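# Nest the open wooden boxes, largest upright on table

## Task

Stack every open wooden box inside another so they form one nested set, each resting flat with its opening facing up (some may begin tipped on a side or flipped over), with the largest box standing upright on the table; the arrangement must hold on its own with no robot support, and the grippers must release and pull away at the end.

## Robot and tools

Robot: two arms, left_arm and right_arm, mounted on opposite sides of the table and facing each other. left_arm's base is on the +y side. The names do not tell you which side of a camera image an arm appears on. Each arm has six joints (waist, shoulder, elbow, wrist pitch, wrist yaw, wrist roll) plus a parallel gripper.

Frame: a single world frame for everything. Origin at the table centre, +z up, table surface at z = +0.020 m. Positions are in metres, orientations are quaternions in w,x,y,z order, and velocities are in m/s and rad/s. A printed hand position can be somewhat wrong, especially when the arm is stretched far. On the gripper, the fingers extend along its +x axis and close along its y axis. The reported end_effector_position is the point between the pads, roughly 3 to 4 cm behind the fingertips.

execute_actions: takes "actions", a list holding zero or one item, and an optional boolean "pictures".
- Empty list: nothing is commanded. You get the current state, with camera images.
- Motion item: {"rows": [...], "steps": n}. Give 1 to 15 rows. steps runs from 4 to 15 and defaults to 15. Each step lasts 1/30 s and consumes one row; if rows run out, the final row is reused.
- Wait item: {"steps": n} with no rows, n from 1 to 300. Time is counted from the previous result, and your reply time is included in it.
- If a call is refused, nothing reaches the robot.

Row layout: one flat list of 14 numbers covering both arms, even when only one arm moves. The first 7 belong to left_arm (waist, shoulder, elbow, wrist pitch, wrist yaw, wrist roll, opening), and the next 7 are the same for right_arm. Joint entries are absolute target angles in radians, on the same scale as Joint positions. They are not offsets. Stated ranges per arm: waist -3.054 to 3.054, shoulder 0.000 to 3.142, elbow 0.000 to 2.356, wrist pitch -1.571 to 1.571, wrist yaw -1.571 to 1.571, wrist roll -3.142 to 3.142. A call is rejected if a target lies more than 0.010 rad outside its range and is also further out than that joint's last reading. The true stops can differ from the stated ones by up to 0.010 rad, and an overshooting target is cut back to the stop. When that happens the result may say "joint sent to its limit", possibly about an earlier motion. If that line is missing, it does not prove there is more room.

Opening is an absolute value from -1 to 1. +1 means fully open (pad gap 0.088 m). Empty fingers meet at about -0.80, and values below that do nothing more. Going from full open to closed takes at least about 0.5 s. To hold a part, keep commanding about 0.07 below the current grip_measured; a smaller margin gives a lighter grip. The readings carry a fixed per-arm bias of about 1 mm. When squeezing something hard, they read up to about 0.061 narrower than the pads really are. Parts thinner than about 3 mm receive less force. Pad force tops out around 34 to 49 N.

Motion limits: on every step, each joint's target is clamped to lie near its measured angle. The allowed gap is 0.211 rad for waist, shoulder and elbow, 0.213 for wrist pitch, 0.267 for wrist yaw and 0.228 for wrist roll. All of an arm's targets are also pulled back if they would move the gripper more than 70 mm from where it is. Far moves therefore take several calls. Friction can leave a joint short of its target, or stop a small turn completely, so check Joint positions after each move. Each result is captured 4 steps before the action finishes. Those last steps, and the continued drive toward your last row, play out while you think. Drive toward the last target stops once the arms settle or a step is HELD. Grippers that are still moving keep moving after that.

Result lines:
- State line: pose and velocities of each gripper.
- Joint positions / Joint velocities: per arm, six joints and then the pad gap in metres.
- grip_measured: the opening on the command scale.
- grip_effort_n: motor force in newtons. Negative means closing. It saturates near 83 N, has a per-arm offset, stays nonzero at rest because of friction, and reads n/a at the start.
- "joint command not followed": the clearance check changed or blocked some joint targets.
- HELD: your row was not sent, in whole or in part, on that step.
- MOTOR HOT: appears from 50 °C.
- OVER-TEMPERATURE FAULT: at 95 °C the arm is frozen while it cools. If it does not cool, power is cut and the arm goes limp.
- Torque fault: if contact torque reaches a load limit, that arm halts for 10 s and skips the rest of the call. Limits in N m: waist 17.6, shoulder 21.8, elbow 21.7, wrist pitch 5.74, wrist yaw 5.72, wrist roll 5.36. A carried object's weight adds to the load.

zoom_image: arguments are camera (cam_high, cam_low, cam_left_wrist or cam_right_wrist) and region [x0, y0, x1, y1] in pixels. (0,0) is the top-left corner, and the region can be at most 504 x 504. It returns an enlarged view of that camera's latest image. All cameras produce 504x504 images. The supplied calibrations are approximate. Wrist camera poses follow the arm's joint readings.

finished_scene: pass the current scene number as scene. This ends the scene permanently and reports whether the goal was met. Call it only after the boxes are nested, the largest one is upright, and both grippers are open and clear.

Avoid the following:
- Letting the arms collide or press on each other.
- Knocking anything off the table.
- Dropping, slamming or shoving boxes hard.
- Forceful contact that causes torque faults.
- Holding loads for long stretches, which heats the motors.

Occasional outside tugs on held parts or pushes on loose objects can happen, so recheck the scene after each step.

Each tool is called after "Call:" by a JSON object that holds its "method" and its "body", one argument or row to a line.

## Session

Call:
{"method": "execute_actions", "body": {
  "actions": []
}}

Scene clock: 0.00 s of 4500.00 s.
left_arm: end_effector_position=(-0.1057, +0.0343, +0.1563) grip_measured=+0.846 grip_effort_n=n/a end_effector_quat_wxyz=(+0.578, +0.015, +0.816, +0.012) end_effector_velocity=(-0.003, +0.001, -0.001) end_effector_angular_velocity=(+0.012, -0.005, +0.002) | right_arm: end_effector_position=(+0.3330, -0.2260, +0.2230) grip_measured=+0.838 grip_effort_n=n/a end_effector_quat_wxyz=(+0.029, +0.830, +0.001, -0.557) end_effector_velocity=(-0.003, -0.001, -0.003) end_effector_angular_velocity=(-0.001, +0.025, +0.005)
Joint positions: left_arm=[-0.067  2.151  1.795 -1.405  1.034 -1.1    0.08 ] | right_arm=[-0.593  1.912  1.278 -0.928  0.098 -2.169  0.08 ]
Joint velocities: left_arm=[-0.007 -0.002  0.002 -0.007 -0.007 -0.007 -0.   ] | right_arm=[-0.002  0.002 -0.002 -0.007 -0.022 -0.007 -0.   ]
Motor temperatures (°C, as the motors report them): left_arm=[25 24 28 27 26 25] | right_arm=[27 30 28 26 25 25]
Heat: left arm: hottest elbow 28 °C (+0.0 °C/min); right arm: hottest shoulder 30 °C (+0.0 °C/min).
camera_calibration (this result's frames):
cam_left_wrist: T_world_to_cam=[[-0.0493941, -0.997308, -0.0541925, 0.0537389], [-0.781087, 0.0047558, 0.624404, -0.14652], [-0.622466, 0.0731709, -0.779219, 0.127883], [0, 0, 0, 1]] pos_world=[-0.0321879, 0.0449338, 0.194049]
cam_right_wrist: T_world_to_cam=[[-0.0665906, 0.994948, -0.0751252, 0.27809], [0.776346, 0.0989619, 0.622489, -0.343704], [0.626779, -0.0168713, -0.779014, 0.0434989], [0, 0, 0, 1]] pos_world=[0.258087, -0.241937, 0.26873]

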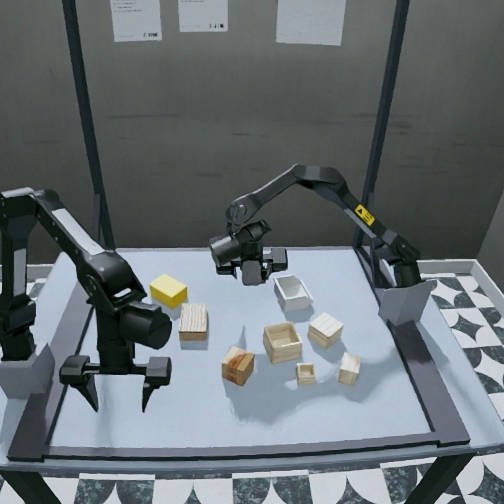

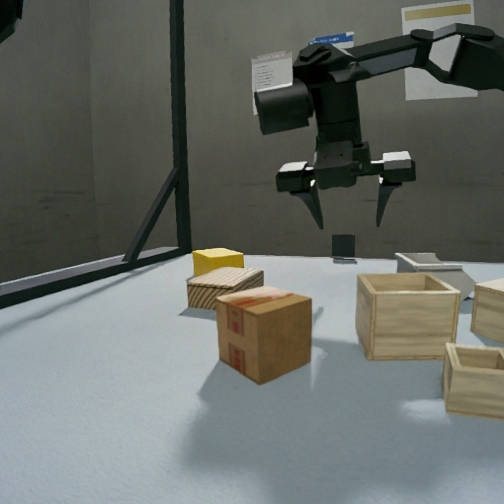

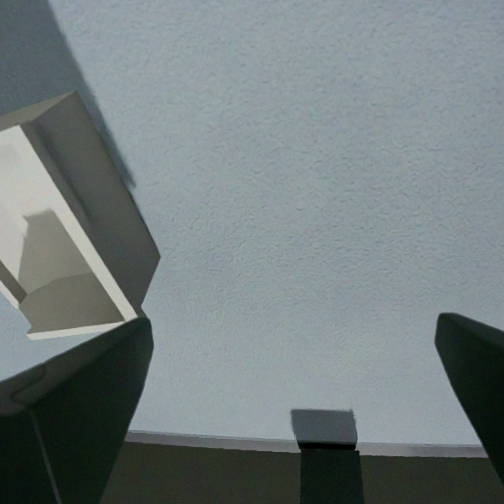

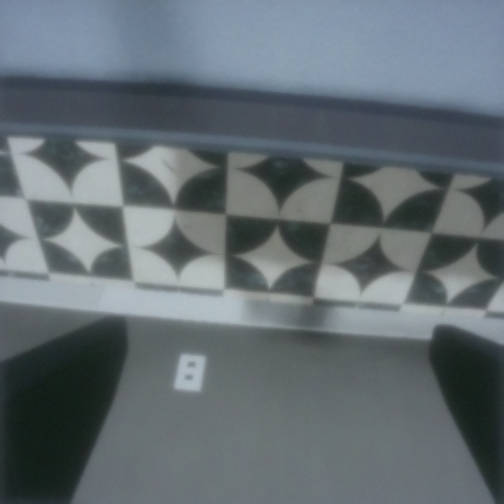

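Call:
{"method": "zoom_image", "body": {
  "camera": "cam_high",
  "region": [240, 290, 400, 410]
}}

Call:
{"method": "zoom_image", "body": {
  "camera": "cam_low",
  "region": [304, 240, 504, 440]
}}

Region (240, 290, 400, 410) of cam_high's 504x504 image, scaled by 3.150, with more detail than that image has; it fills the top 378 rows of this view, and the rest is white.

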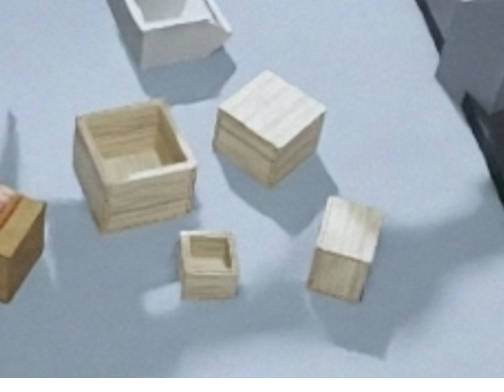

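Region (304, 240, 504, 440) of cam_low's 504x504 image, scaled by 2.520, with more detail than that image has.

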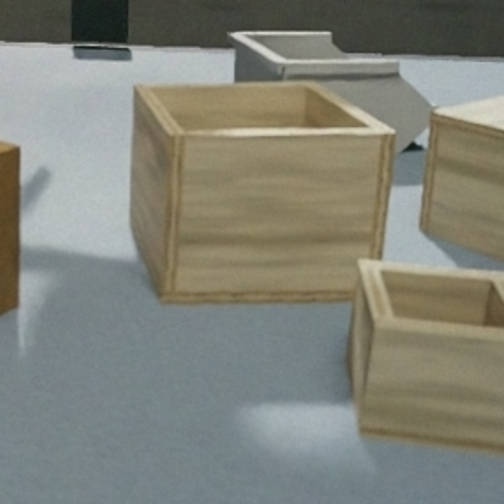

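Call:
{"method": "execute_actions", "body": {
  "actions": [
    {"rows":[[-0.156,1.6,1.2,-0.9,0,-1.45,0.5,-0.593,1.912,1.278,-0.928,0.098,-2.169,0.84]],"steps":15}
  ]
}}

Call:
{"method": "execute_actions", "body": {
  "actions": [
    {"rows":[[-0.156,1.305,0.867,-0.888,-0.056,-1.453,0.5,-0.593,1.912,1.278,-0.928,0.098,-2.169,0.84]],"steps":15}
  ]
}}

Call:
{"method": "execute_actions", "body": {
  "actions": [
    {"steps":20}
  ],
  "pictures": true
}}

Scene clock: 3.37 s of 4500.00 s.
left_arm: end_effector_position=(-0.0782, +0.0885, +0.1613) grip_measured=+0.523 grip_effort_n=-18.4 end_effector_quat_wxyz=(+0.803, +0.009, +0.596, -0.019) end_effector_velocity=(+0.159, +0.242, +0.145) end_effector_angular_velocity=(-0.083, -1.723, +0.162) | right_arm: end_effector_position=(+0.3330, -0.2260, +0.2230) grip_measured=+0.838 grip_effort_n=14.2 end_effector_quat_wxyz=(+0.029, +0.830, +0.001, -0.557) end_effector_velocity=(-0.003, +0.001, +0.002) end_effector_angular_velocity=(+0.011, +0.018, +0.009)
Joint positions: left_arm=[-0.158  1.723  1.332 -0.97   0.435 -1.421  0.065] | right_arm=[-0.593  1.912  1.278 -0.928  0.098 -2.169  0.08 ]
Joint velocities: left_arm=[ 0.022 -1.087 -1.072  0.227 -1.707 -0.227 -0.008] | right_arm=[-0.002 -0.007  0.002 -0.007 -0.022 -0.007 -0.   ]
Motor temperatures (°C, as the motors report them): left_arm=[26 25 28 27 26 25] | right_arm=[27 31 29 26 25 25]
Heat: left arm: hottest elbow 28 °C (+0.0 °C/min); right arm: hottest shoulder 31 °C (+0.0 °C/min).
Steps of this call (steps 1 to 90: nothing new was sent; steps 91 to 101: the first 11 steps of this action). Readings (joint positions):
91: left_arm=[-0.069 2.136 1.776 -1.376 1.013 -1.126] | right_arm=[-0.593 1.912 1.278 -0.928 0.098 -2.169]
92: left_arm=[-0.079 2.102 1.729 -1.320 0.942 -1.176] | right_arm=[-0.593 1.912 1.278 -0.928 0.098 -2.169]
94: left_arm=[-0.112 2.025 1.633 -1.240 0.828 -1.274] | right_arm=[-0.593 1.912 1.278 -0.928 0.098 -2.169]
98: left_arm=[-0.158 1.850 1.458 -1.057 0.606 -1.389] | right_arm=[-0.593 1.912 1.278 -0.928 0.098 -2.169]
101: the state above

Scene clock: 3.87 s of 4500.00 s.
left_arm: end_effector_position=(-0.0320, +0.1925, +0.1972) grip_measured=+0.503 grip_effort_n=-18.4 end_effector_quat_wxyz=(+0.920, +0.004, +0.391, -0.001) end_effector_velocity=(+0.027, +0.083, -0.017) end_effector_angular_velocity=(+0.114, -0.107, +0.108) | right_arm: end_effector_position=(+0.3330, -0.2260, +0.2230) grip_measured=+0.838 grip_effort_n=14.7 end_effector_quat_wxyz=(+0.029, +0.830, +0.001, -0.557) end_effector_velocity=(+0.001, +0.002, +0.002) end_effector_angular_velocity=(+0.012, +0.000, +0.009)
Joint positions: left_arm=[-0.157  1.337  0.903 -0.893 -0.039 -1.45   0.064] | right_arm=[-0.593  1.912  1.278 -0.928  0.098 -2.169  0.08 ]
Joint velocities: left_arm=[-0.002 -0.134 -0.271 -0.007 -0.125 -0.007 -0.   ] | right_arm=[-0.002 -0.002  0.002  0.007 -0.007 -0.007  0.   ]
Motor temperatures (°C, as the motors report them): left_arm=[26 25 28 26 26 25] | right_arm=[27 31 29 26 25 25]
Heat: left arm: hottest elbow 28 °C (+0.0 °C/min); right arm: hottest shoulder 31 °C (+0.0 °C/min).
Steps of this call (steps 1 to 4: the last 4 steps of your previous action; steps 5 to 15: the first 11 steps of this action). Readings (joint positions):
5: left_arm=[-0.158 1.620 1.224 -0.909 0.152 -1.441] | right_arm=[-0.593 1.912 1.278 -0.928 0.098 -2.169]
6: left_arm=[-0.158 1.586 1.181 -0.892 0.101 -1.441] | right_arm=[-0.593 1.912 1.278 -0.928 0.098 -2.169]
8: left_arm=[-0.157 1.499 1.086 -0.906 0.036 -1.446] | right_arm=[-0.593 1.912 1.278 -0.928 0.098 -2.169]
12: left_arm=[-0.157 1.363 0.945 -0.898 -0.022 -1.449] | right_arm=[-0.593 1.912 1.278 -0.928 0.098 -2.169]
15: the state above

Scene clock: 4.53 s of 4500.00 s.
left_arm: end_effector_position=(-0.0300, +0.2002, +0.1966) grip_measured=+0.503 grip_effort_n=-18.4 end_effector_quat_wxyz=(+0.923, +0.005, +0.386, +0.002) end_effector_velocity=(+0.001, +0.002, +0.001) end_effector_angular_velocity=(-0.001, -0.007, +0.012) | right_arm: end_effector_position=(+0.3330, -0.2260, +0.2230) grip_measured=+0.838 grip_effort_n=15.1 end_effector_quat_wxyz=(+0.029, +0.830, +0.001, -0.557) end_effector_velocity=(-0.002, -0.003, +0.000) end_effector_angular_velocity=(-0.007, +0.015, -0.012)
Joint positions: left_arm=[-0.157  1.315  0.873 -0.89  -0.052 -1.45   0.064] | right_arm=[-0.593  1.912  1.278 -0.928  0.098 -2.169  0.08 ]
Joint velocities: left_arm=[ 0.002 -0.002 -0.002 -0.007 -0.007 -0.007 -0.   ] | right_arm=[-0.002 -0.002  0.002 -0.022 -0.007  0.007 -0.   ]
Motor temperatures (°C, as the motors report them): left_arm=[26 25 28 26 26 25] | right_arm=[27 31 29 26 25 25]
Heat: left arm: hottest elbow 28 °C (+0.0 °C/min); right arm: hottest shoulder 31 °C (+0.0 °C/min).
Kept back: nothing.
Steps of this call (steps 1 to 4: the last 4 steps of your previous action; steps 5 to 20: the robot went on to your last target). Readings (joint positions):
1: left_arm=[-0.157 1.333 0.895 -0.893 -0.042 -1.450] | right_arm=[-0.593 1.912 1.278 -0.928 0.098 -2.169]
2: left_arm=[-0.157 1.329 0.888 -0.892 -0.044 -1.450] | right_arm=[-0.593 1.912 1.278 -0.928 0.098 -2.169]
4: left_arm=[-0.157 1.324 0.882 -0.891 -0.047 -1.450] | right_arm=[-0.593 1.912 1.278 -0.928 0.098 -2.169]
8: left_arm=[-0.157 1.317 0.876 -0.890 -0.050 -1.450] | right_arm=[-0.593 1.912 1.278 -0.928 0.098 -2.169]
20: the state above
camera_calibration (this result's frames):
cam_left_wrist: T_world_to_cam=[[-0.00300846, -0.998603, -0.0527611, 0.22651], [-0.903235, 0.0253554, -0.428396, 0.0858029], [0.429135, 0.0463669, -0.902049, 0.255395], [0, 0, 0, 1]] pos_world=[-0.0314172, 0.212176, 0.279087]
cam_right_wrist: T_world_to_cam=[[-0.0665906, 0.994948, -0.0751252, 0.27809], [0.776346, 0.0989619, 0.622489, -0.343704], [0.626779, -0.0168713, -0.779014, 0.0434989], [0, 0, 0, 1]] pos_world=[0.258087, -0.241937, 0.26873]

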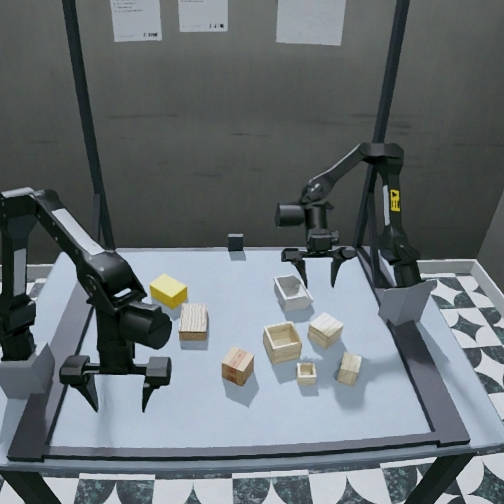

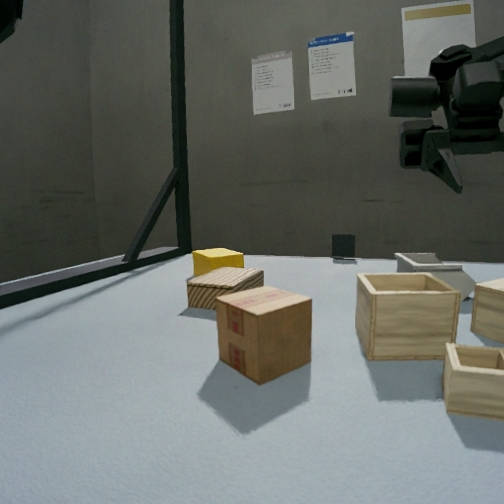

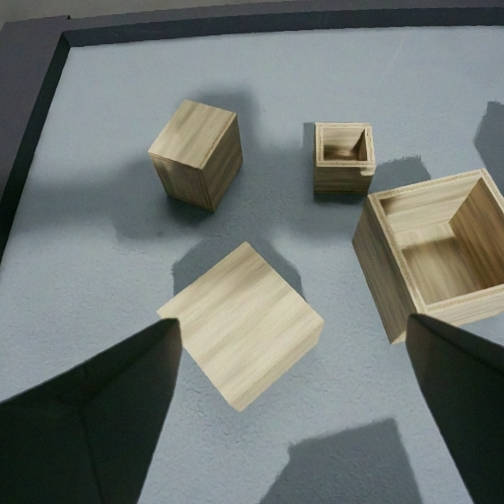

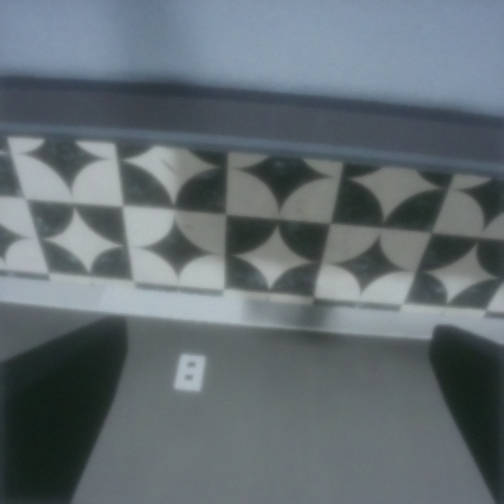

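Call:
{"method": "execute_actions", "body": {
  "actions": [
    {"rows":[[0.2,1.6,0.95,-1.0,0.4,-0.6,1,-0.593,1.912,1.278,-0.928,0.098,-2.169,0.84]],"steps":15}
  ]
}}

Call:
{"method": "execute_actions", "body": {
  "actions": [
    {"rows":[[0.347,1.81,0.96,-1.018,0.679,0.03,1,-0.593,1.912,1.278,-0.928,0.098,-2.169,0.84]],"steps":15}
  ]
}}

Call:
{"method": "execute_actions", "body": {
  "actions": [
    {"steps":20}
  ],
  "pictures": true
}}

Scene clock: 7.30 s of 4500.00 s.
left_arm: end_effector_position=(+0.0058, +0.2176, +0.1842) grip_measured=+0.977 grip_effort_n=15.6 end_effector_quat_wxyz=(+0.814, +0.081, +0.575, +0.019) end_effector_velocity=(+0.000, -0.016, +0.012) end_effector_angular_velocity=(+0.281, +0.417, -1.170) | right_arm: end_effector_position=(+0.3330, -0.2260, +0.2230) grip_measured=+0.838 grip_effort_n=15.1 end_effector_quat_wxyz=(+0.029, +0.830, +0.001, -0.557) end_effector_velocity=(-0.000, -0.003, +0.000) end_effector_angular_velocity=(-0.003, +0.010, -0.001)
Joint positions: left_arm=[ 0.173  1.577  0.936 -0.992  0.359 -0.937  0.087] | right_arm=[-0.593  1.912  1.278 -0.928  0.098 -2.169  0.08 ]
Joint velocities: left_arm=[ 0.173  0.09   0.076 -0.066  0.286  1.429  0.011] | right_arm=[-0.007 -0.002 -0.002 -0.007 -0.007 -0.007  0.   ]
Motor temperatures (°C, as the motors report them): left_arm=[26 25 28 26 26 25] | right_arm=[27 31 29 26 25 25]
Heat: left arm: hottest elbow 28 °C (+0.0 °C/min); right arm: hottest shoulder 31 °C (+8.2 °C/min).
Steps of this call (steps 1 to 15: the robot went on to your last target; steps 16 to 72: nothing new was sent; steps 73 to 83: the first 11 steps of this action). Readings (joint positions):
73: left_arm=[-0.146 1.330 0.878 -0.901 -0.021 -1.425] | right_arm=[-0.593 1.912 1.278 -0.928 0.098 -2.169]
74: left_arm=[-0.107 1.362 0.898 -0.931 0.046 -1.373] | right_arm=[-0.593 1.912 1.278 -0.928 0.098 -2.169]
76: left_arm=[-0.014 1.450 0.924 -0.948 0.154 -1.276] | right_arm=[-0.593 1.912 1.278 -0.928 0.098 -2.169]
80: left_arm=[0.136 1.559 0.929 -0.985 0.310 -1.083] | right_arm=[-0.593 1.912 1.278 -0.928 0.098 -2.169]
83: the state above

Scene clock: 7.80 s of 4500.00 s.
left_arm: end_effector_position=(+0.0216, +0.2173, +0.1697) grip_measured=+1.000 grip_effort_n=15.6 end_effector_quat_wxyz=(+0.686, +0.203, +0.673, -0.189) end_effector_velocity=(+0.001, -0.008, -0.008) end_effector_angular_velocity=(-0.058, +0.138, -1.388) | right_arm: end_effector_position=(+0.3330, -0.2260, +0.2230) grip_measured=+0.838 grip_effort_n=15.1 end_effector_quat_wxyz=(+0.029, +0.830, +0.001, -0.557) end_effector_velocity=(+0.000, -0.003, +0.002) end_effector_angular_velocity=(-0.008, -0.005, +0.003)
Joint positions: left_arm=[ 0.336  1.791  0.956 -1.015  0.658 -0.215  0.088] | right_arm=[-0.593  1.912  1.278 -0.928  0.098 -2.169  0.08 ]
Joint velocities: left_arm=[ 0.032  0.071 -0.002  0.022  0.139  1.443  0.   ] | right_arm=[-0.002 -0.007 -0.002 -0.007  0.007 -0.007 -0.   ]
Motor temperatures (°C, as the motors report them): left_arm=[26 25 28 26 26 25] | right_arm=[27 31 29 26 25 25]
Heat: left arm: hottest elbow 28 °C (+0.0 °C/min); right arm: hottest shoulder 31 °C (+7.7 °C/min).
Steps of this call (steps 1 to 4: the last 4 steps of your previous action; steps 5 to 15: the first 11 steps of this action). Readings (joint positions):
5: left_arm=[0.196 1.604 0.943 -1.002 0.415 -0.701] | right_arm=[-0.593 1.912 1.278 -0.928 0.098 -2.169]
6: left_arm=[0.224 1.636 0.951 -1.010 0.487 -0.652] | right_arm=[-0.593 1.912 1.278 -0.928 0.098 -2.169]
8: left_arm=[0.281 1.714 0.959 -1.003 0.563 -0.555] | right_arm=[-0.593 1.912 1.278 -0.928 0.098 -2.169]
12: left_arm=[0.331 1.784 0.956 -1.015 0.635 -0.361] | right_arm=[-0.593 1.912 1.278 -0.928 0.098 -2.169]
15: the state above

Scene clock: 8.47 s of 4500.00 s.
left_arm: end_effector_position=(+0.0219, +0.2172, +0.1689) grip_measured=+1.000 grip_effort_n=15.6 end_effector_quat_wxyz=(+0.654, +0.274, +0.651, -0.270) end_effector_velocity=(-0.002, +0.003, -0.001) end_effector_angular_velocity=(+0.013, +0.002, +0.013) | right_arm: end_effector_position=(+0.3330, -0.2260, +0.2230) grip_measured=+0.838 grip_effort_n=14.7 end_effector_quat_wxyz=(+0.029, +0.830, +0.001, -0.557) end_effector_velocity=(-0.001, -0.006, -0.002) end_effector_angular_velocity=(-0.019, +0.021, -0.006)
Joint positions: left_arm=[ 0.343  1.802  0.956 -1.016  0.675  0.026  0.088] | right_arm=[-0.593  1.912  1.278 -0.928  0.098 -2.169  0.08 ]
Joint velocities: left_arm=[-0.002 -0.002 -0.007 -0.007 -0.007 -0.007  0.   ] | right_arm=[-0.007  0.002 -0.002 -0.022 -0.007 -0.007 -0.   ]
Motor temperatures (°C, as the motors report them): left_arm=[26 25 29 26 26 25] | right_arm=[27 31 29 26 25 25]
Heat: left arm: hottest elbow 29 °C (+7.1 °C/min); right arm: hottest shoulder 31 °C (+7.1 °C/min).
Kept back: nothing.
Steps of this call (steps 1 to 4: the last 4 steps of your previous action; steps 5 to 20: the robot went on to your last target). Readings (joint positions):
1: left_arm=[0.337 1.794 0.956 -1.015 0.662 -0.166] | right_arm=[-0.593 1.912 1.278 -0.928 0.098 -2.169]
2: left_arm=[0.339 1.796 0.956 -1.016 0.665 -0.122] | right_arm=[-0.593 1.912 1.278 -0.928 0.098 -2.169]
4: left_arm=[0.340 1.798 0.956 -1.016 0.669 -0.059] | right_arm=[-0.593 1.912 1.278 -0.928 0.098 -2.169]
8: left_arm=[0.342 1.801 0.956 -1.016 0.673 -0.002] | right_arm=[-0.593 1.912 1.278 -0.928 0.098 -2.169]
20: the state above
camera_calibration (this result's frames):
cam_left_wrist: T_world_to_cam=[[-0.731194, -0.681224, -0.0359095, 0.18631], [-0.652429, 0.682972, 0.328459, -0.155708], [-0.199229, 0.263596, -0.943835, 0.180945], [0, 0, 0, 1]] pos_world=[0.0706903, 0.185567, 0.228616]
cam_right_wrist: T_world_to_cam=[[-0.0665906, 0.994948, -0.0751252, 0.27809], [0.776346, 0.0989619, 0.622489, -0.343704], [0.626779, -0.0168713, -0.779014, 0.0434989], [0, 0, 0, 1]] pos_world=[0.258087, -0.241937, 0.26873]

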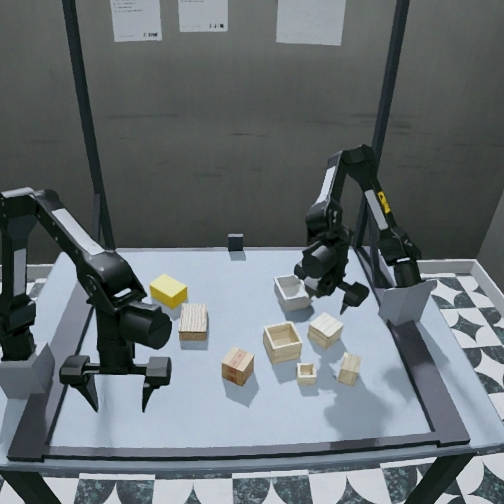

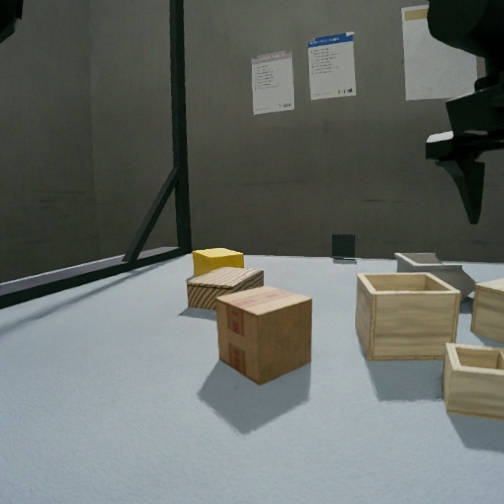

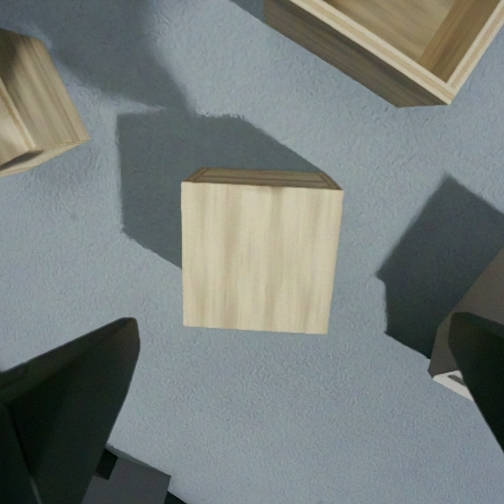

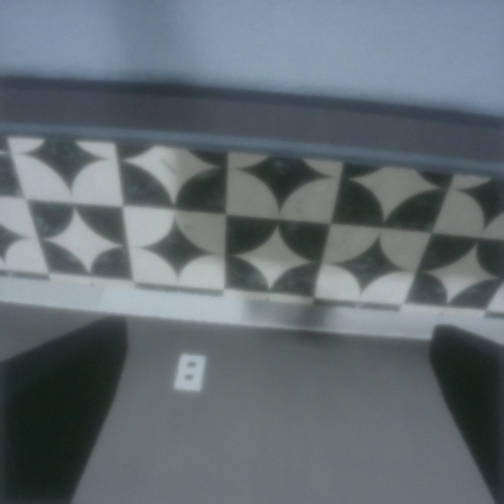

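Call:
{"method": "execute_actions", "body": {
  "actions": [
    {"rows":[[0.225,1.88,0.85,-0.74,0.70,-0.12,1,-0.593,1.912,1.278,-0.928,0.098,-2.169,0.84]],"steps":15}
  ]
}}

Call:
{"method": "execute_actions", "body": {
  "actions": [
    {"rows":[[0.14,1.965,0.725,-0.454,0.724,-0.245,1,-0.593,1.912,1.278,-0.928,0.098,-2.169,0.84]],"steps":15}
  ]
}}

Call:
{"method": "execute_actions", "body": {
  "actions": [
    {"steps":12}
  ],
  "pictures": true
}}

Scene clock: 9.27 s of 4500.00 s.
left_arm: end_effector_position=(+0.0284, +0.2130, +0.1210) grip_measured=+1.000 grip_effort_n=15.6 end_effector_quat_wxyz=(+0.655, +0.279, +0.648, -0.271) end_effector_velocity=(+0.007, -0.013, -0.005) end_effector_angular_velocity=(-0.052, -0.035, +0.006) | right_arm: end_effector_position=(+0.3330, -0.2260, +0.2230) grip_measured=+0.838 grip_effort_n=14.2 end_effector_quat_wxyz=(+0.029, +0.830, +0.001, -0.557) end_effector_velocity=(-0.003, -0.001, +0.001) end_effector_angular_velocity=(-0.002, +0.008, +0.010)
Joint positions: left_arm=[ 0.23   1.869  0.861 -0.759  0.695 -0.109  0.088] | right_arm=[-0.593  1.912  1.278 -0.928  0.098 -2.169  0.08 ]
Joint velocities: left_arm=[-0.017  0.002 -0.012  0.11   0.007 -0.081  0.   ] | right_arm=[ 0.002 -0.007 -0.002 -0.007 -0.007 -0.007 -0.   ]
Motor temperatures (°C, as the motors report them): left_arm=[26 25 29 26 26 25] | right_arm=[27 31 29 26 25 25]
Heat: left arm: hottest elbow 29 °C (+6.5 °C/min); right arm: hottest shoulder 31 °C (+6.5 °C/min).
Steps of this call (steps 1 to 13: the robot went on to your last target; steps 14 to 24: the first 11 steps of this action). Readings (joint positions):
14: left_arm=[0.339 1.807 0.947 -0.998 0.677 0.011] | right_arm=[-0.593 1.912 1.278 -0.928 0.098 -2.169]
15: left_arm=[0.321 1.813 0.931 -0.941 0.682 -0.019] | right_arm=[-0.593 1.912 1.278 -0.928 0.098 -2.169]
17: left_arm=[0.275 1.842 0.901 -0.859 0.689 -0.060] | right_arm=[-0.593 1.912 1.278 -0.928 0.098 -2.169]
21: left_arm=[0.234 1.869 0.864 -0.784 0.693 -0.098] | right_arm=[-0.593 1.912 1.278 -0.928 0.098 -2.169]
24: the state above

Scene clock: 9.77 s of 4500.00 s.
left_arm: end_effector_position=(+0.0333, +0.2244, +0.0734) grip_measured=+1.000 grip_effort_n=15.6 end_effector_quat_wxyz=(+0.656, +0.272, +0.650, -0.271) end_effector_velocity=(+0.009, -0.022, -0.002) end_effector_angular_velocity=(-0.085, -0.046, -0.050) | right_arm: end_effector_position=(+0.3330, -0.2260, +0.2230) grip_measured=+0.838 grip_effort_n=14.7 end_effector_quat_wxyz=(+0.029, +0.830, +0.001, -0.557) end_effector_velocity=(-0.003, -0.001, -0.001) end_effector_angular_velocity=(-0.006, +0.010, +0.009)
Joint positions: left_arm=[ 0.144  1.954  0.736 -0.473  0.719 -0.235  0.088] | right_arm=[-0.593  1.912  1.278 -0.928  0.098 -2.169  0.08 ]
Joint velocities: left_arm=[-0.012 -0.002 -0.002  0.139  0.007 -0.051  0.   ] | right_arm=[ 0.002 -0.002 -0.002 -0.007 -0.007 -0.007 -0.   ]
Motor temperatures (°C, as the motors report them): left_arm=[26 25 29 26 26 25] | right_arm=[27 32 29 26 25 25]
Heat: left arm: hottest elbow 29 °C (+6.1 °C/min); right arm: hottest shoulder 32 °C (+12.3 °C/min).
Steps of this call (steps 1 to 4: the last 4 steps of your previous action; steps 5 to 15: the first 11 steps of this action). Readings (joint positions):
5: left_arm=[0.225 1.877 0.845 -0.722 0.699 -0.132] | right_arm=[-0.593 1.912 1.278 -0.928 0.098 -2.169]
6: left_arm=[0.211 1.887 0.824 -0.663 0.706 -0.158] | right_arm=[-0.593 1.912 1.278 -0.928 0.098 -2.169]
8: left_arm=[0.176 1.920 0.784 -0.584 0.711 -0.194] | right_arm=[-0.593 1.912 1.278 -0.928 0.098 -2.169]
12: left_arm=[0.146 1.953 0.738 -0.501 0.716 -0.226] | right_arm=[-0.593 1.912 1.278 -0.928 0.098 -2.169]
15: the state above

Scene clock: 10.17 s of 4500.00 s.
left_arm: end_effector_position=(+0.0338, +0.2245, +0.0716) grip_measured=+1.000 grip_effort_n=15.6 end_effector_quat_wxyz=(+0.657, +0.271, +0.649, -0.273) end_effector_velocity=(-0.001, +0.001, +0.001) end_effector_angular_velocity=(+0.007, -0.005, +0.022) | right_arm: end_effector_position=(+0.3330, -0.2260, +0.2230) grip_measured=+0.838 grip_effort_n=15.6 end_effector_quat_wxyz=(+0.029, +0.830, +0.001, -0.557) end_effector_velocity=(-0.000, -0.002, +0.002) end_effector_angular_velocity=(+0.001, +0.008, +0.000)
Joint positions: left_arm=[ 0.141  1.956  0.73  -0.456  0.72  -0.241  0.088] | right_arm=[-0.593  1.912  1.278 -0.928  0.098 -2.169  0.08 ]
Joint velocities: left_arm=[-0.002 -0.007 -0.002 -0.007 -0.007 -0.022  0.   ] | right_arm=[-0.007 -0.007 -0.002 -0.007 -0.007 -0.007 -0.   ]
Motor temperatures (°C, as the motors report them): left_arm=[26 25 29 26 26 25] | right_arm=[27 32 29 26 25 25]
Heat: left arm: hottest elbow 29 °C (+5.9 °C/min); right arm: hottest shoulder 32 °C (+11.8 °C/min).
Kept back: nothing.
Steps of this call (steps 1 to 4: the last 4 steps of your previous action; steps 5 to 12: the robot went on to your last target). Readings (joint positions):
1: left_arm=[0.144 1.954 0.735 -0.469 0.719 -0.236] | right_arm=[-0.593 1.912 1.278 -0.928 0.098 -2.169]
2: left_arm=[0.144 1.954 0.734 -0.466 0.719 -0.238] | right_arm=[-0.593 1.912 1.278 -0.928 0.098 -2.169]
4: left_arm=[0.143 1.955 0.732 -0.462 0.719 -0.239] | right_arm=[-0.593 1.912 1.278 -0.928 0.098 -2.169]
8: left_arm=[0.141 1.956 0.730 -0.458 0.720 -0.241] | right_arm=[-0.593 1.912 1.278 -0.928 0.098 -2.169]
12: the state above
camera_calibration (this result's frames):
cam_left_wrist: T_world_to_cam=[[-0.730478, -0.682239, -0.0308632, 0.196318], [-0.654062, 0.685877, 0.319022, -0.120927], [-0.196481, 0.253225, -0.947245, 0.0920915], [0, 0, 0, 1]] pos_world=[0.0824062, 0.193557, 0.131871]
cam_right_wrist: T_world_to_cam=[[-0.0665906, 0.994948, -0.0751252, 0.27809], [0.776346, 0.0989619, 0.622489, -0.343704], [0.626779, -0.0168713, -0.779014, 0.0434989], [0, 0, 0, 1]] pos_world=[0.258087, -0.241937, 0.26873]

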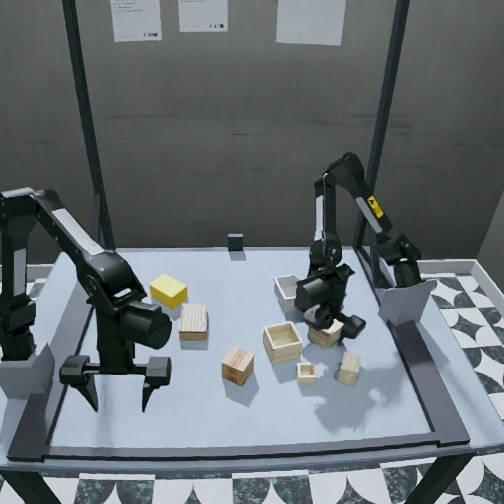

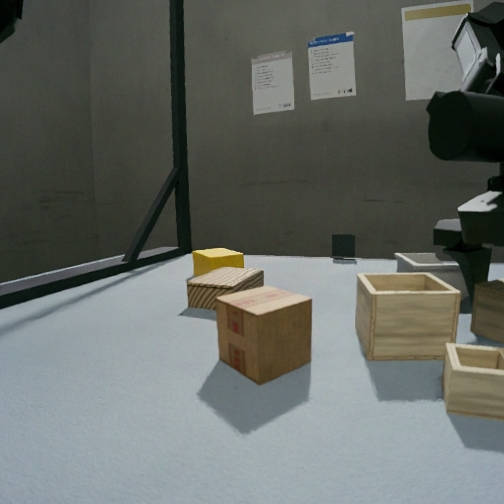

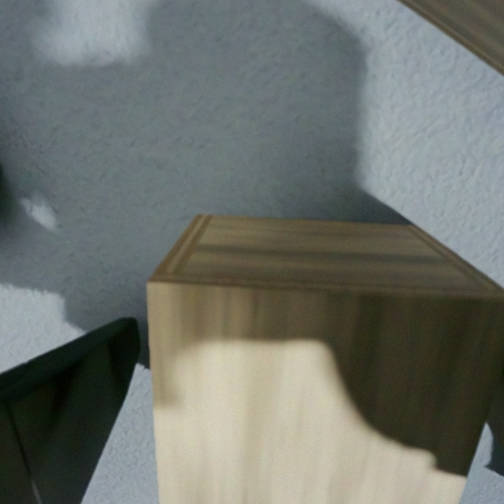

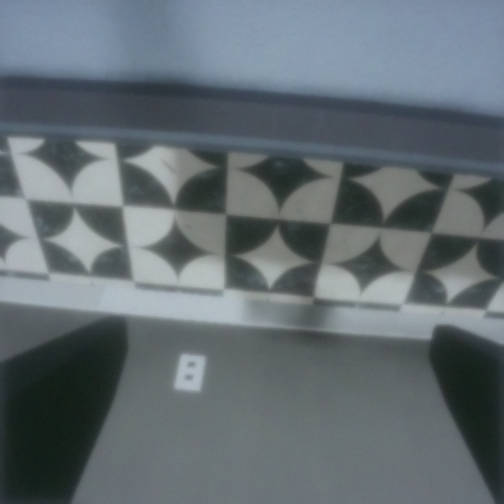

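Call:
{"method": "execute_actions", "body": {
  "actions": [
    {"rows":[[0.14,1.965,0.725,-0.454,0.724,-0.245,-1,-0.593,1.912,1.278,-0.928,0.098,-2.169,0.84]],"steps":15}
  ]
}}

Call:
{"method": "execute_actions", "body": {
  "actions": [
    {"rows":[[0.16,1.93,0.76,-0.54,0.72,-0.245,-1,-0.593,1.912,1.278,-0.928,0.098,-2.169,0.84]],"steps":10}
  ]
}}

Call:
{"method": "execute_actions", "body": {
  "actions": [
    {"rows":[[0.16,1.93,0.76,-0.54,0.72,-1.02,-1,-0.593,1.912,1.278,-0.928,0.098,-2.169,0.84]],"steps":15}
  ]
}}

Call:
{"method": "execute_actions", "body": {
  "actions": [
    {"steps":10}
  ],
  "pictures": true
}}

Scene clock: 10.77 s of 4500.00 s.
left_arm: end_effector_position=(+0.0340, +0.2242, +0.0717) grip_measured=+0.491 grip_effort_n=-83.5 end_effector_quat_wxyz=(+0.657, +0.270, +0.649, -0.273) end_effector_velocity=(-0.001, +0.002, -0.000) end_effector_angular_velocity=(+0.010, -0.003, -0.004) | right_arm: end_effector_position=(+0.3330, -0.2260, +0.2230) grip_measured=+0.838 grip_effort_n=15.1 end_effector_quat_wxyz=(+0.029, +0.830, +0.001, -0.557) end_effector_velocity=(-0.004, +0.002, -0.001) end_effector_angular_velocity=(+0.013, +0.015, +0.015)
Joint positions: left_arm=[ 0.142  1.957  0.73  -0.454  0.721 -0.243  0.063] | right_arm=[-0.593  1.912  1.278 -0.928  0.098 -2.169  0.08 ]
Joint velocities: left_arm=[-0.002 -0.002 -0.002 -0.007 -0.007  0.007 -0.   ] | right_arm=[ 0.002 -0.007 -0.007  0.007 -0.022 -0.007  0.   ]
Motor temperatures (°C, as the motors report them): left_arm=[26 25 29 26 26 25] | right_arm=[27 32 29 26 25 25]
Heat: left arm: hottest elbow 29 °C (+5.6 °C/min); right arm: hottest shoulder 32 °C (+11.1 °C/min).
Steps of this call (steps 1 to 7: the robot went on to your last target; steps 8 to 18: the first 11 steps of this action). Readings (joint positions):
8: left_arm=[0.141 1.957 0.730 -0.456 0.720 -0.242] | right_arm=[-0.593 1.912 1.278 -0.928 0.098 -2.169]
9: left_arm=[0.141 1.957 0.730 -0.456 0.720 -0.242] | right_arm=[-0.593 1.912 1.278 -0.928 0.098 -2.169]
11: left_arm=[0.141 1.957 0.730 -0.456 0.721 -0.242] | right_arm=[-0.593 1.912 1.278 -0.928 0.098 -2.169]
15: left_arm=[0.142 1.957 0.730 -0.454 0.722 -0.242] | right_arm=[-0.593 1.912 1.278 -0.928 0.098 -2.169]
18: the state above

Scene clock: 11.10 s of 4500.00 s.
left_arm: end_effector_position=(+0.0304, +0.2273, +0.0763) grip_measured=+0.491 grip_effort_n=-83.5 end_effector_quat_wxyz=(+0.654, +0.264, +0.661, -0.257) end_effector_velocity=(+0.000, -0.014, +0.025) end_effector_angular_velocity=(-0.013, -0.028, +0.033) | right_arm: end_effector_position=(+0.3330, -0.2260, +0.2230) grip_measured=+0.838 grip_effort_n=14.7 end_effector_quat_wxyz=(+0.029, +0.830, +0.001, -0.557) end_effector_velocity=(-0.003, -0.002, -0.002) end_effector_angular_velocity=(+0.004, +0.025, -0.008)
Joint positions: left_arm=[ 0.151  1.949  0.745 -0.52   0.721 -0.243  0.063] | right_arm=[-0.593  1.912  1.278 -0.928  0.098 -2.169  0.08 ]
Joint velocities: left_arm=[ 0.037 -0.061  0.066 -0.125 -0.022 -0.007 -0.   ] | right_arm=[-0.002 -0.002 -0.007 -0.007 -0.022  0.007 -0.   ]
Motor temperatures (°C, as the motors report them): left_arm=[26 25 29 26 26 25] | right_arm=[27 32 29 26 25 25]
Heat: left arm: hottest elbow 29 °C (+5.4 °C/min); right arm: hottest shoulder 32 °C (+10.8 °C/min).
Steps of this call (steps 1 to 4: the last 4 steps of your previous action; steps 5 to 10: the first 6 steps of this action). Readings (joint positions):
5: left_arm=[0.143 1.957 0.731 -0.460 0.721 -0.243] | right_arm=[-0.593 1.912 1.278 -0.928 0.098 -2.169]
6: left_arm=[0.144 1.956 0.736 -0.481 0.721 -0.243] | right_arm=[-0.593 1.912 1.278 -0.928 0.098 -2.169]
8: left_arm=[0.147 1.953 0.740 -0.507 0.721 -0.243] | right_arm=[-0.593 1.912 1.278 -0.928 0.098 -2.169]
10: the state above

Scene clock: 11.60 s of 4500.00 s.
left_arm: end_effector_position=(+0.0297, +0.2258, +0.0794) grip_measured=+0.491 grip_effort_n=-83.5 end_effector_quat_wxyz=(+0.700, +0.086, +0.705, -0.078) end_effector_velocity=(-0.003, +0.002, -0.002) end_effector_angular_velocity=(+0.017, -0.005, +1.460) | right_arm: end_effector_position=(+0.3330, -0.2260, +0.2230) grip_measured=+0.838 grip_effort_n=15.1 end_effector_quat_wxyz=(+0.029, +0.830, +0.001, -0.557) end_effector_velocity=(+0.000, +0.001, +0.000) end_effector_angular_velocity=(+0.008, +0.003, +0.008)
Joint positions: left_arm=[ 0.155  1.942  0.753 -0.538  0.721 -0.759  0.063] | right_arm=[-0.593  1.912  1.278 -0.928  0.098 -2.169  0.08 ]
Joint velocities: left_arm=[-0.007  0.002 -0.002 -0.007  0.007 -1.458 -0.   ] | right_arm=[-0.002 -0.002 -0.002  0.007 -0.007 -0.007 -0.   ]
Motor temperatures (°C, as the motors report them): left_arm=[26 25 29 26 26 25] | right_arm=[27 32 29 26 25 25]
Heat: left arm: hottest elbow 29 °C (+5.2 °C/min); right arm: hottest shoulder 32 °C (+10.3 °C/min).
Steps of this call (steps 1 to 4: the last 4 steps of your previous action; steps 5 to 15: the first 11 steps of this action). Readings (joint positions):
5: left_arm=[0.154 1.943 0.752 -0.533 0.721 -0.268] | right_arm=[-0.593 1.912 1.278 -0.928 0.098 -2.169]
6: left_arm=[0.154 1.942 0.753 -0.534 0.721 -0.322] | right_arm=[-0.593 1.912 1.278 -0.928 0.098 -2.169]
8: left_arm=[0.154 1.942 0.753 -0.536 0.721 -0.419] | right_arm=[-0.593 1.912 1.278 -0.928 0.098 -2.169]
12: left_arm=[0.155 1.942 0.753 -0.538 0.721 -0.613] | right_arm=[-0.593 1.912 1.278 -0.928 0.098 -2.169]
15: the state above

Scene clock: 11.93 s of 4500.00 s.
left_arm: end_effector_position=(+0.0297, +0.2256, +0.0795) grip_measured=+0.491 grip_effort_n=-83.5 end_effector_quat_wxyz=(+0.705, +0.002, +0.709, +0.007) end_effector_velocity=(-0.003, -0.005, +0.001) end_effector_angular_velocity=(-0.020, +0.010, +0.156) | right_arm: end_effector_position=(+0.3330, -0.2260, +0.2230) grip_measured=+0.838 grip_effort_n=15.1 end_effector_quat_wxyz=(+0.029, +0.830, +0.001, -0.557) end_effector_velocity=(-0.001, -0.002, -0.000) end_effector_angular_velocity=(-0.004, +0.010, +0.004)
Joint positions: left_arm=[ 0.155  1.942  0.753 -0.538  0.721 -0.999  0.063] | right_arm=[-0.593  1.912  1.278 -0.928  0.098 -2.169  0.08 ]
Joint velocities: left_arm=[-0.002 -0.007  0.002  0.007  0.022 -0.168 -0.   ] | right_arm=[-0.002 -0.002 -0.002 -0.007 -0.007 -0.007 -0.   ]
Motor temperatures (°C, as the motors report them): left_arm=[26 25 29 26 26 25] | right_arm=[27 32 29 26 25 25]
Heat: left arm: hottest elbow 29 °C (+5.0 °C/min); right arm: hottest shoulder 32 °C (+10.1 °C/min).
Kept back: nothing.
Steps of this call (steps 1 to 4: the last 4 steps of your previous action; steps 5 to 10: the robot went on to your last target). Readings (joint positions):
1: left_arm=[0.155 1.942 0.753 -0.538 0.721 -0.808] | right_arm=[-0.593 1.912 1.278 -0.928 0.098 -2.169]
2: left_arm=[0.155 1.942 0.753 -0.538 0.721 -0.855] | right_arm=[-0.593 1.912 1.278 -0.928 0.098 -2.169]
4: left_arm=[0.155 1.942 0.753 -0.538 0.721 -0.923] | right_arm=[-0.593 1.912 1.278 -0.928 0.098 -2.169]
8: left_arm=[0.155 1.942 0.753 -0.538 0.721 -0.986] | right_arm=[-0.593 1.912 1.278 -0.928 0.098 -2.169]
10: the state above
camera_calibration (this result's frames):
cam_left_wrist: T_world_to_cam=[[-0.0241491, -0.998891, -0.0404158, 0.245576], [-0.942091, 0.00921219, 0.335232, 0.0330209], [-0.334487, 0.0461709, -0.941268, 0.14875], [0, 0, 0, 1]] pos_world=[0.0867943, 0.238132, 0.13887]
cam_right_wrist: T_world_to_cam=[[-0.0665906, 0.994948, -0.0751252, 0.27809], [0.776346, 0.0989619, 0.622489, -0.343704], [0.626779, -0.0168713, -0.779014, 0.0434989], [0, 0, 0, 1]] pos_world=[0.258087, -0.241937, 0.26873]

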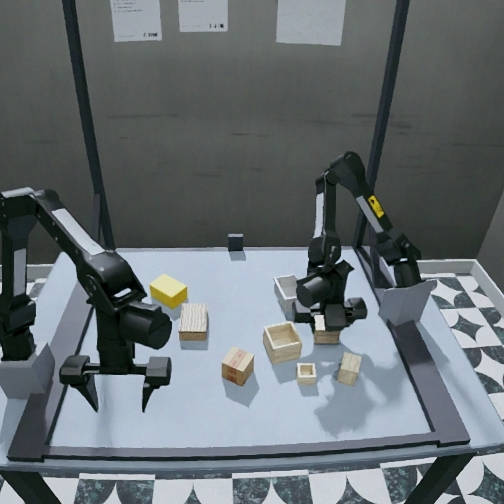

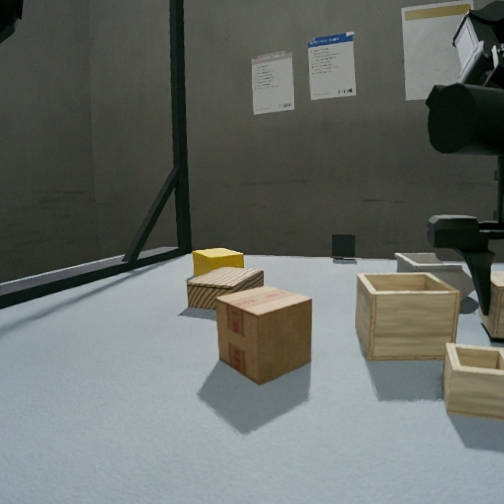

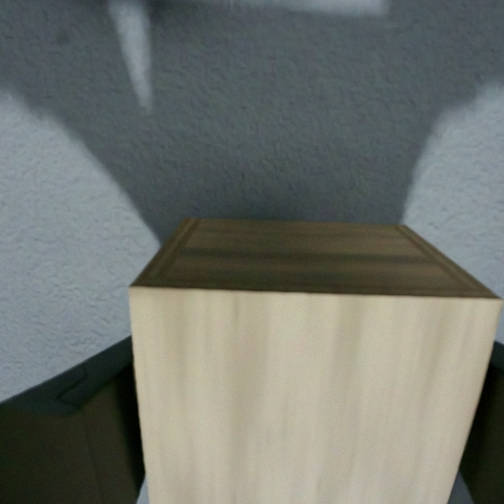

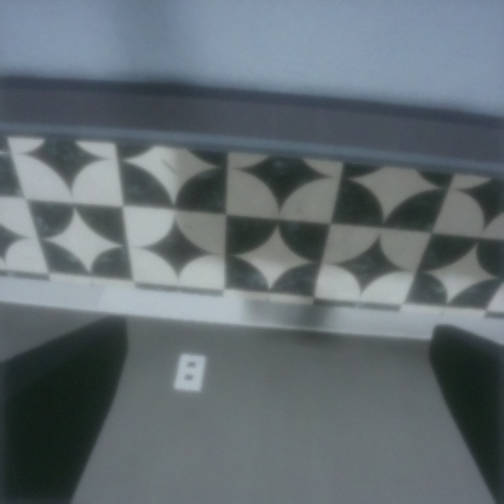

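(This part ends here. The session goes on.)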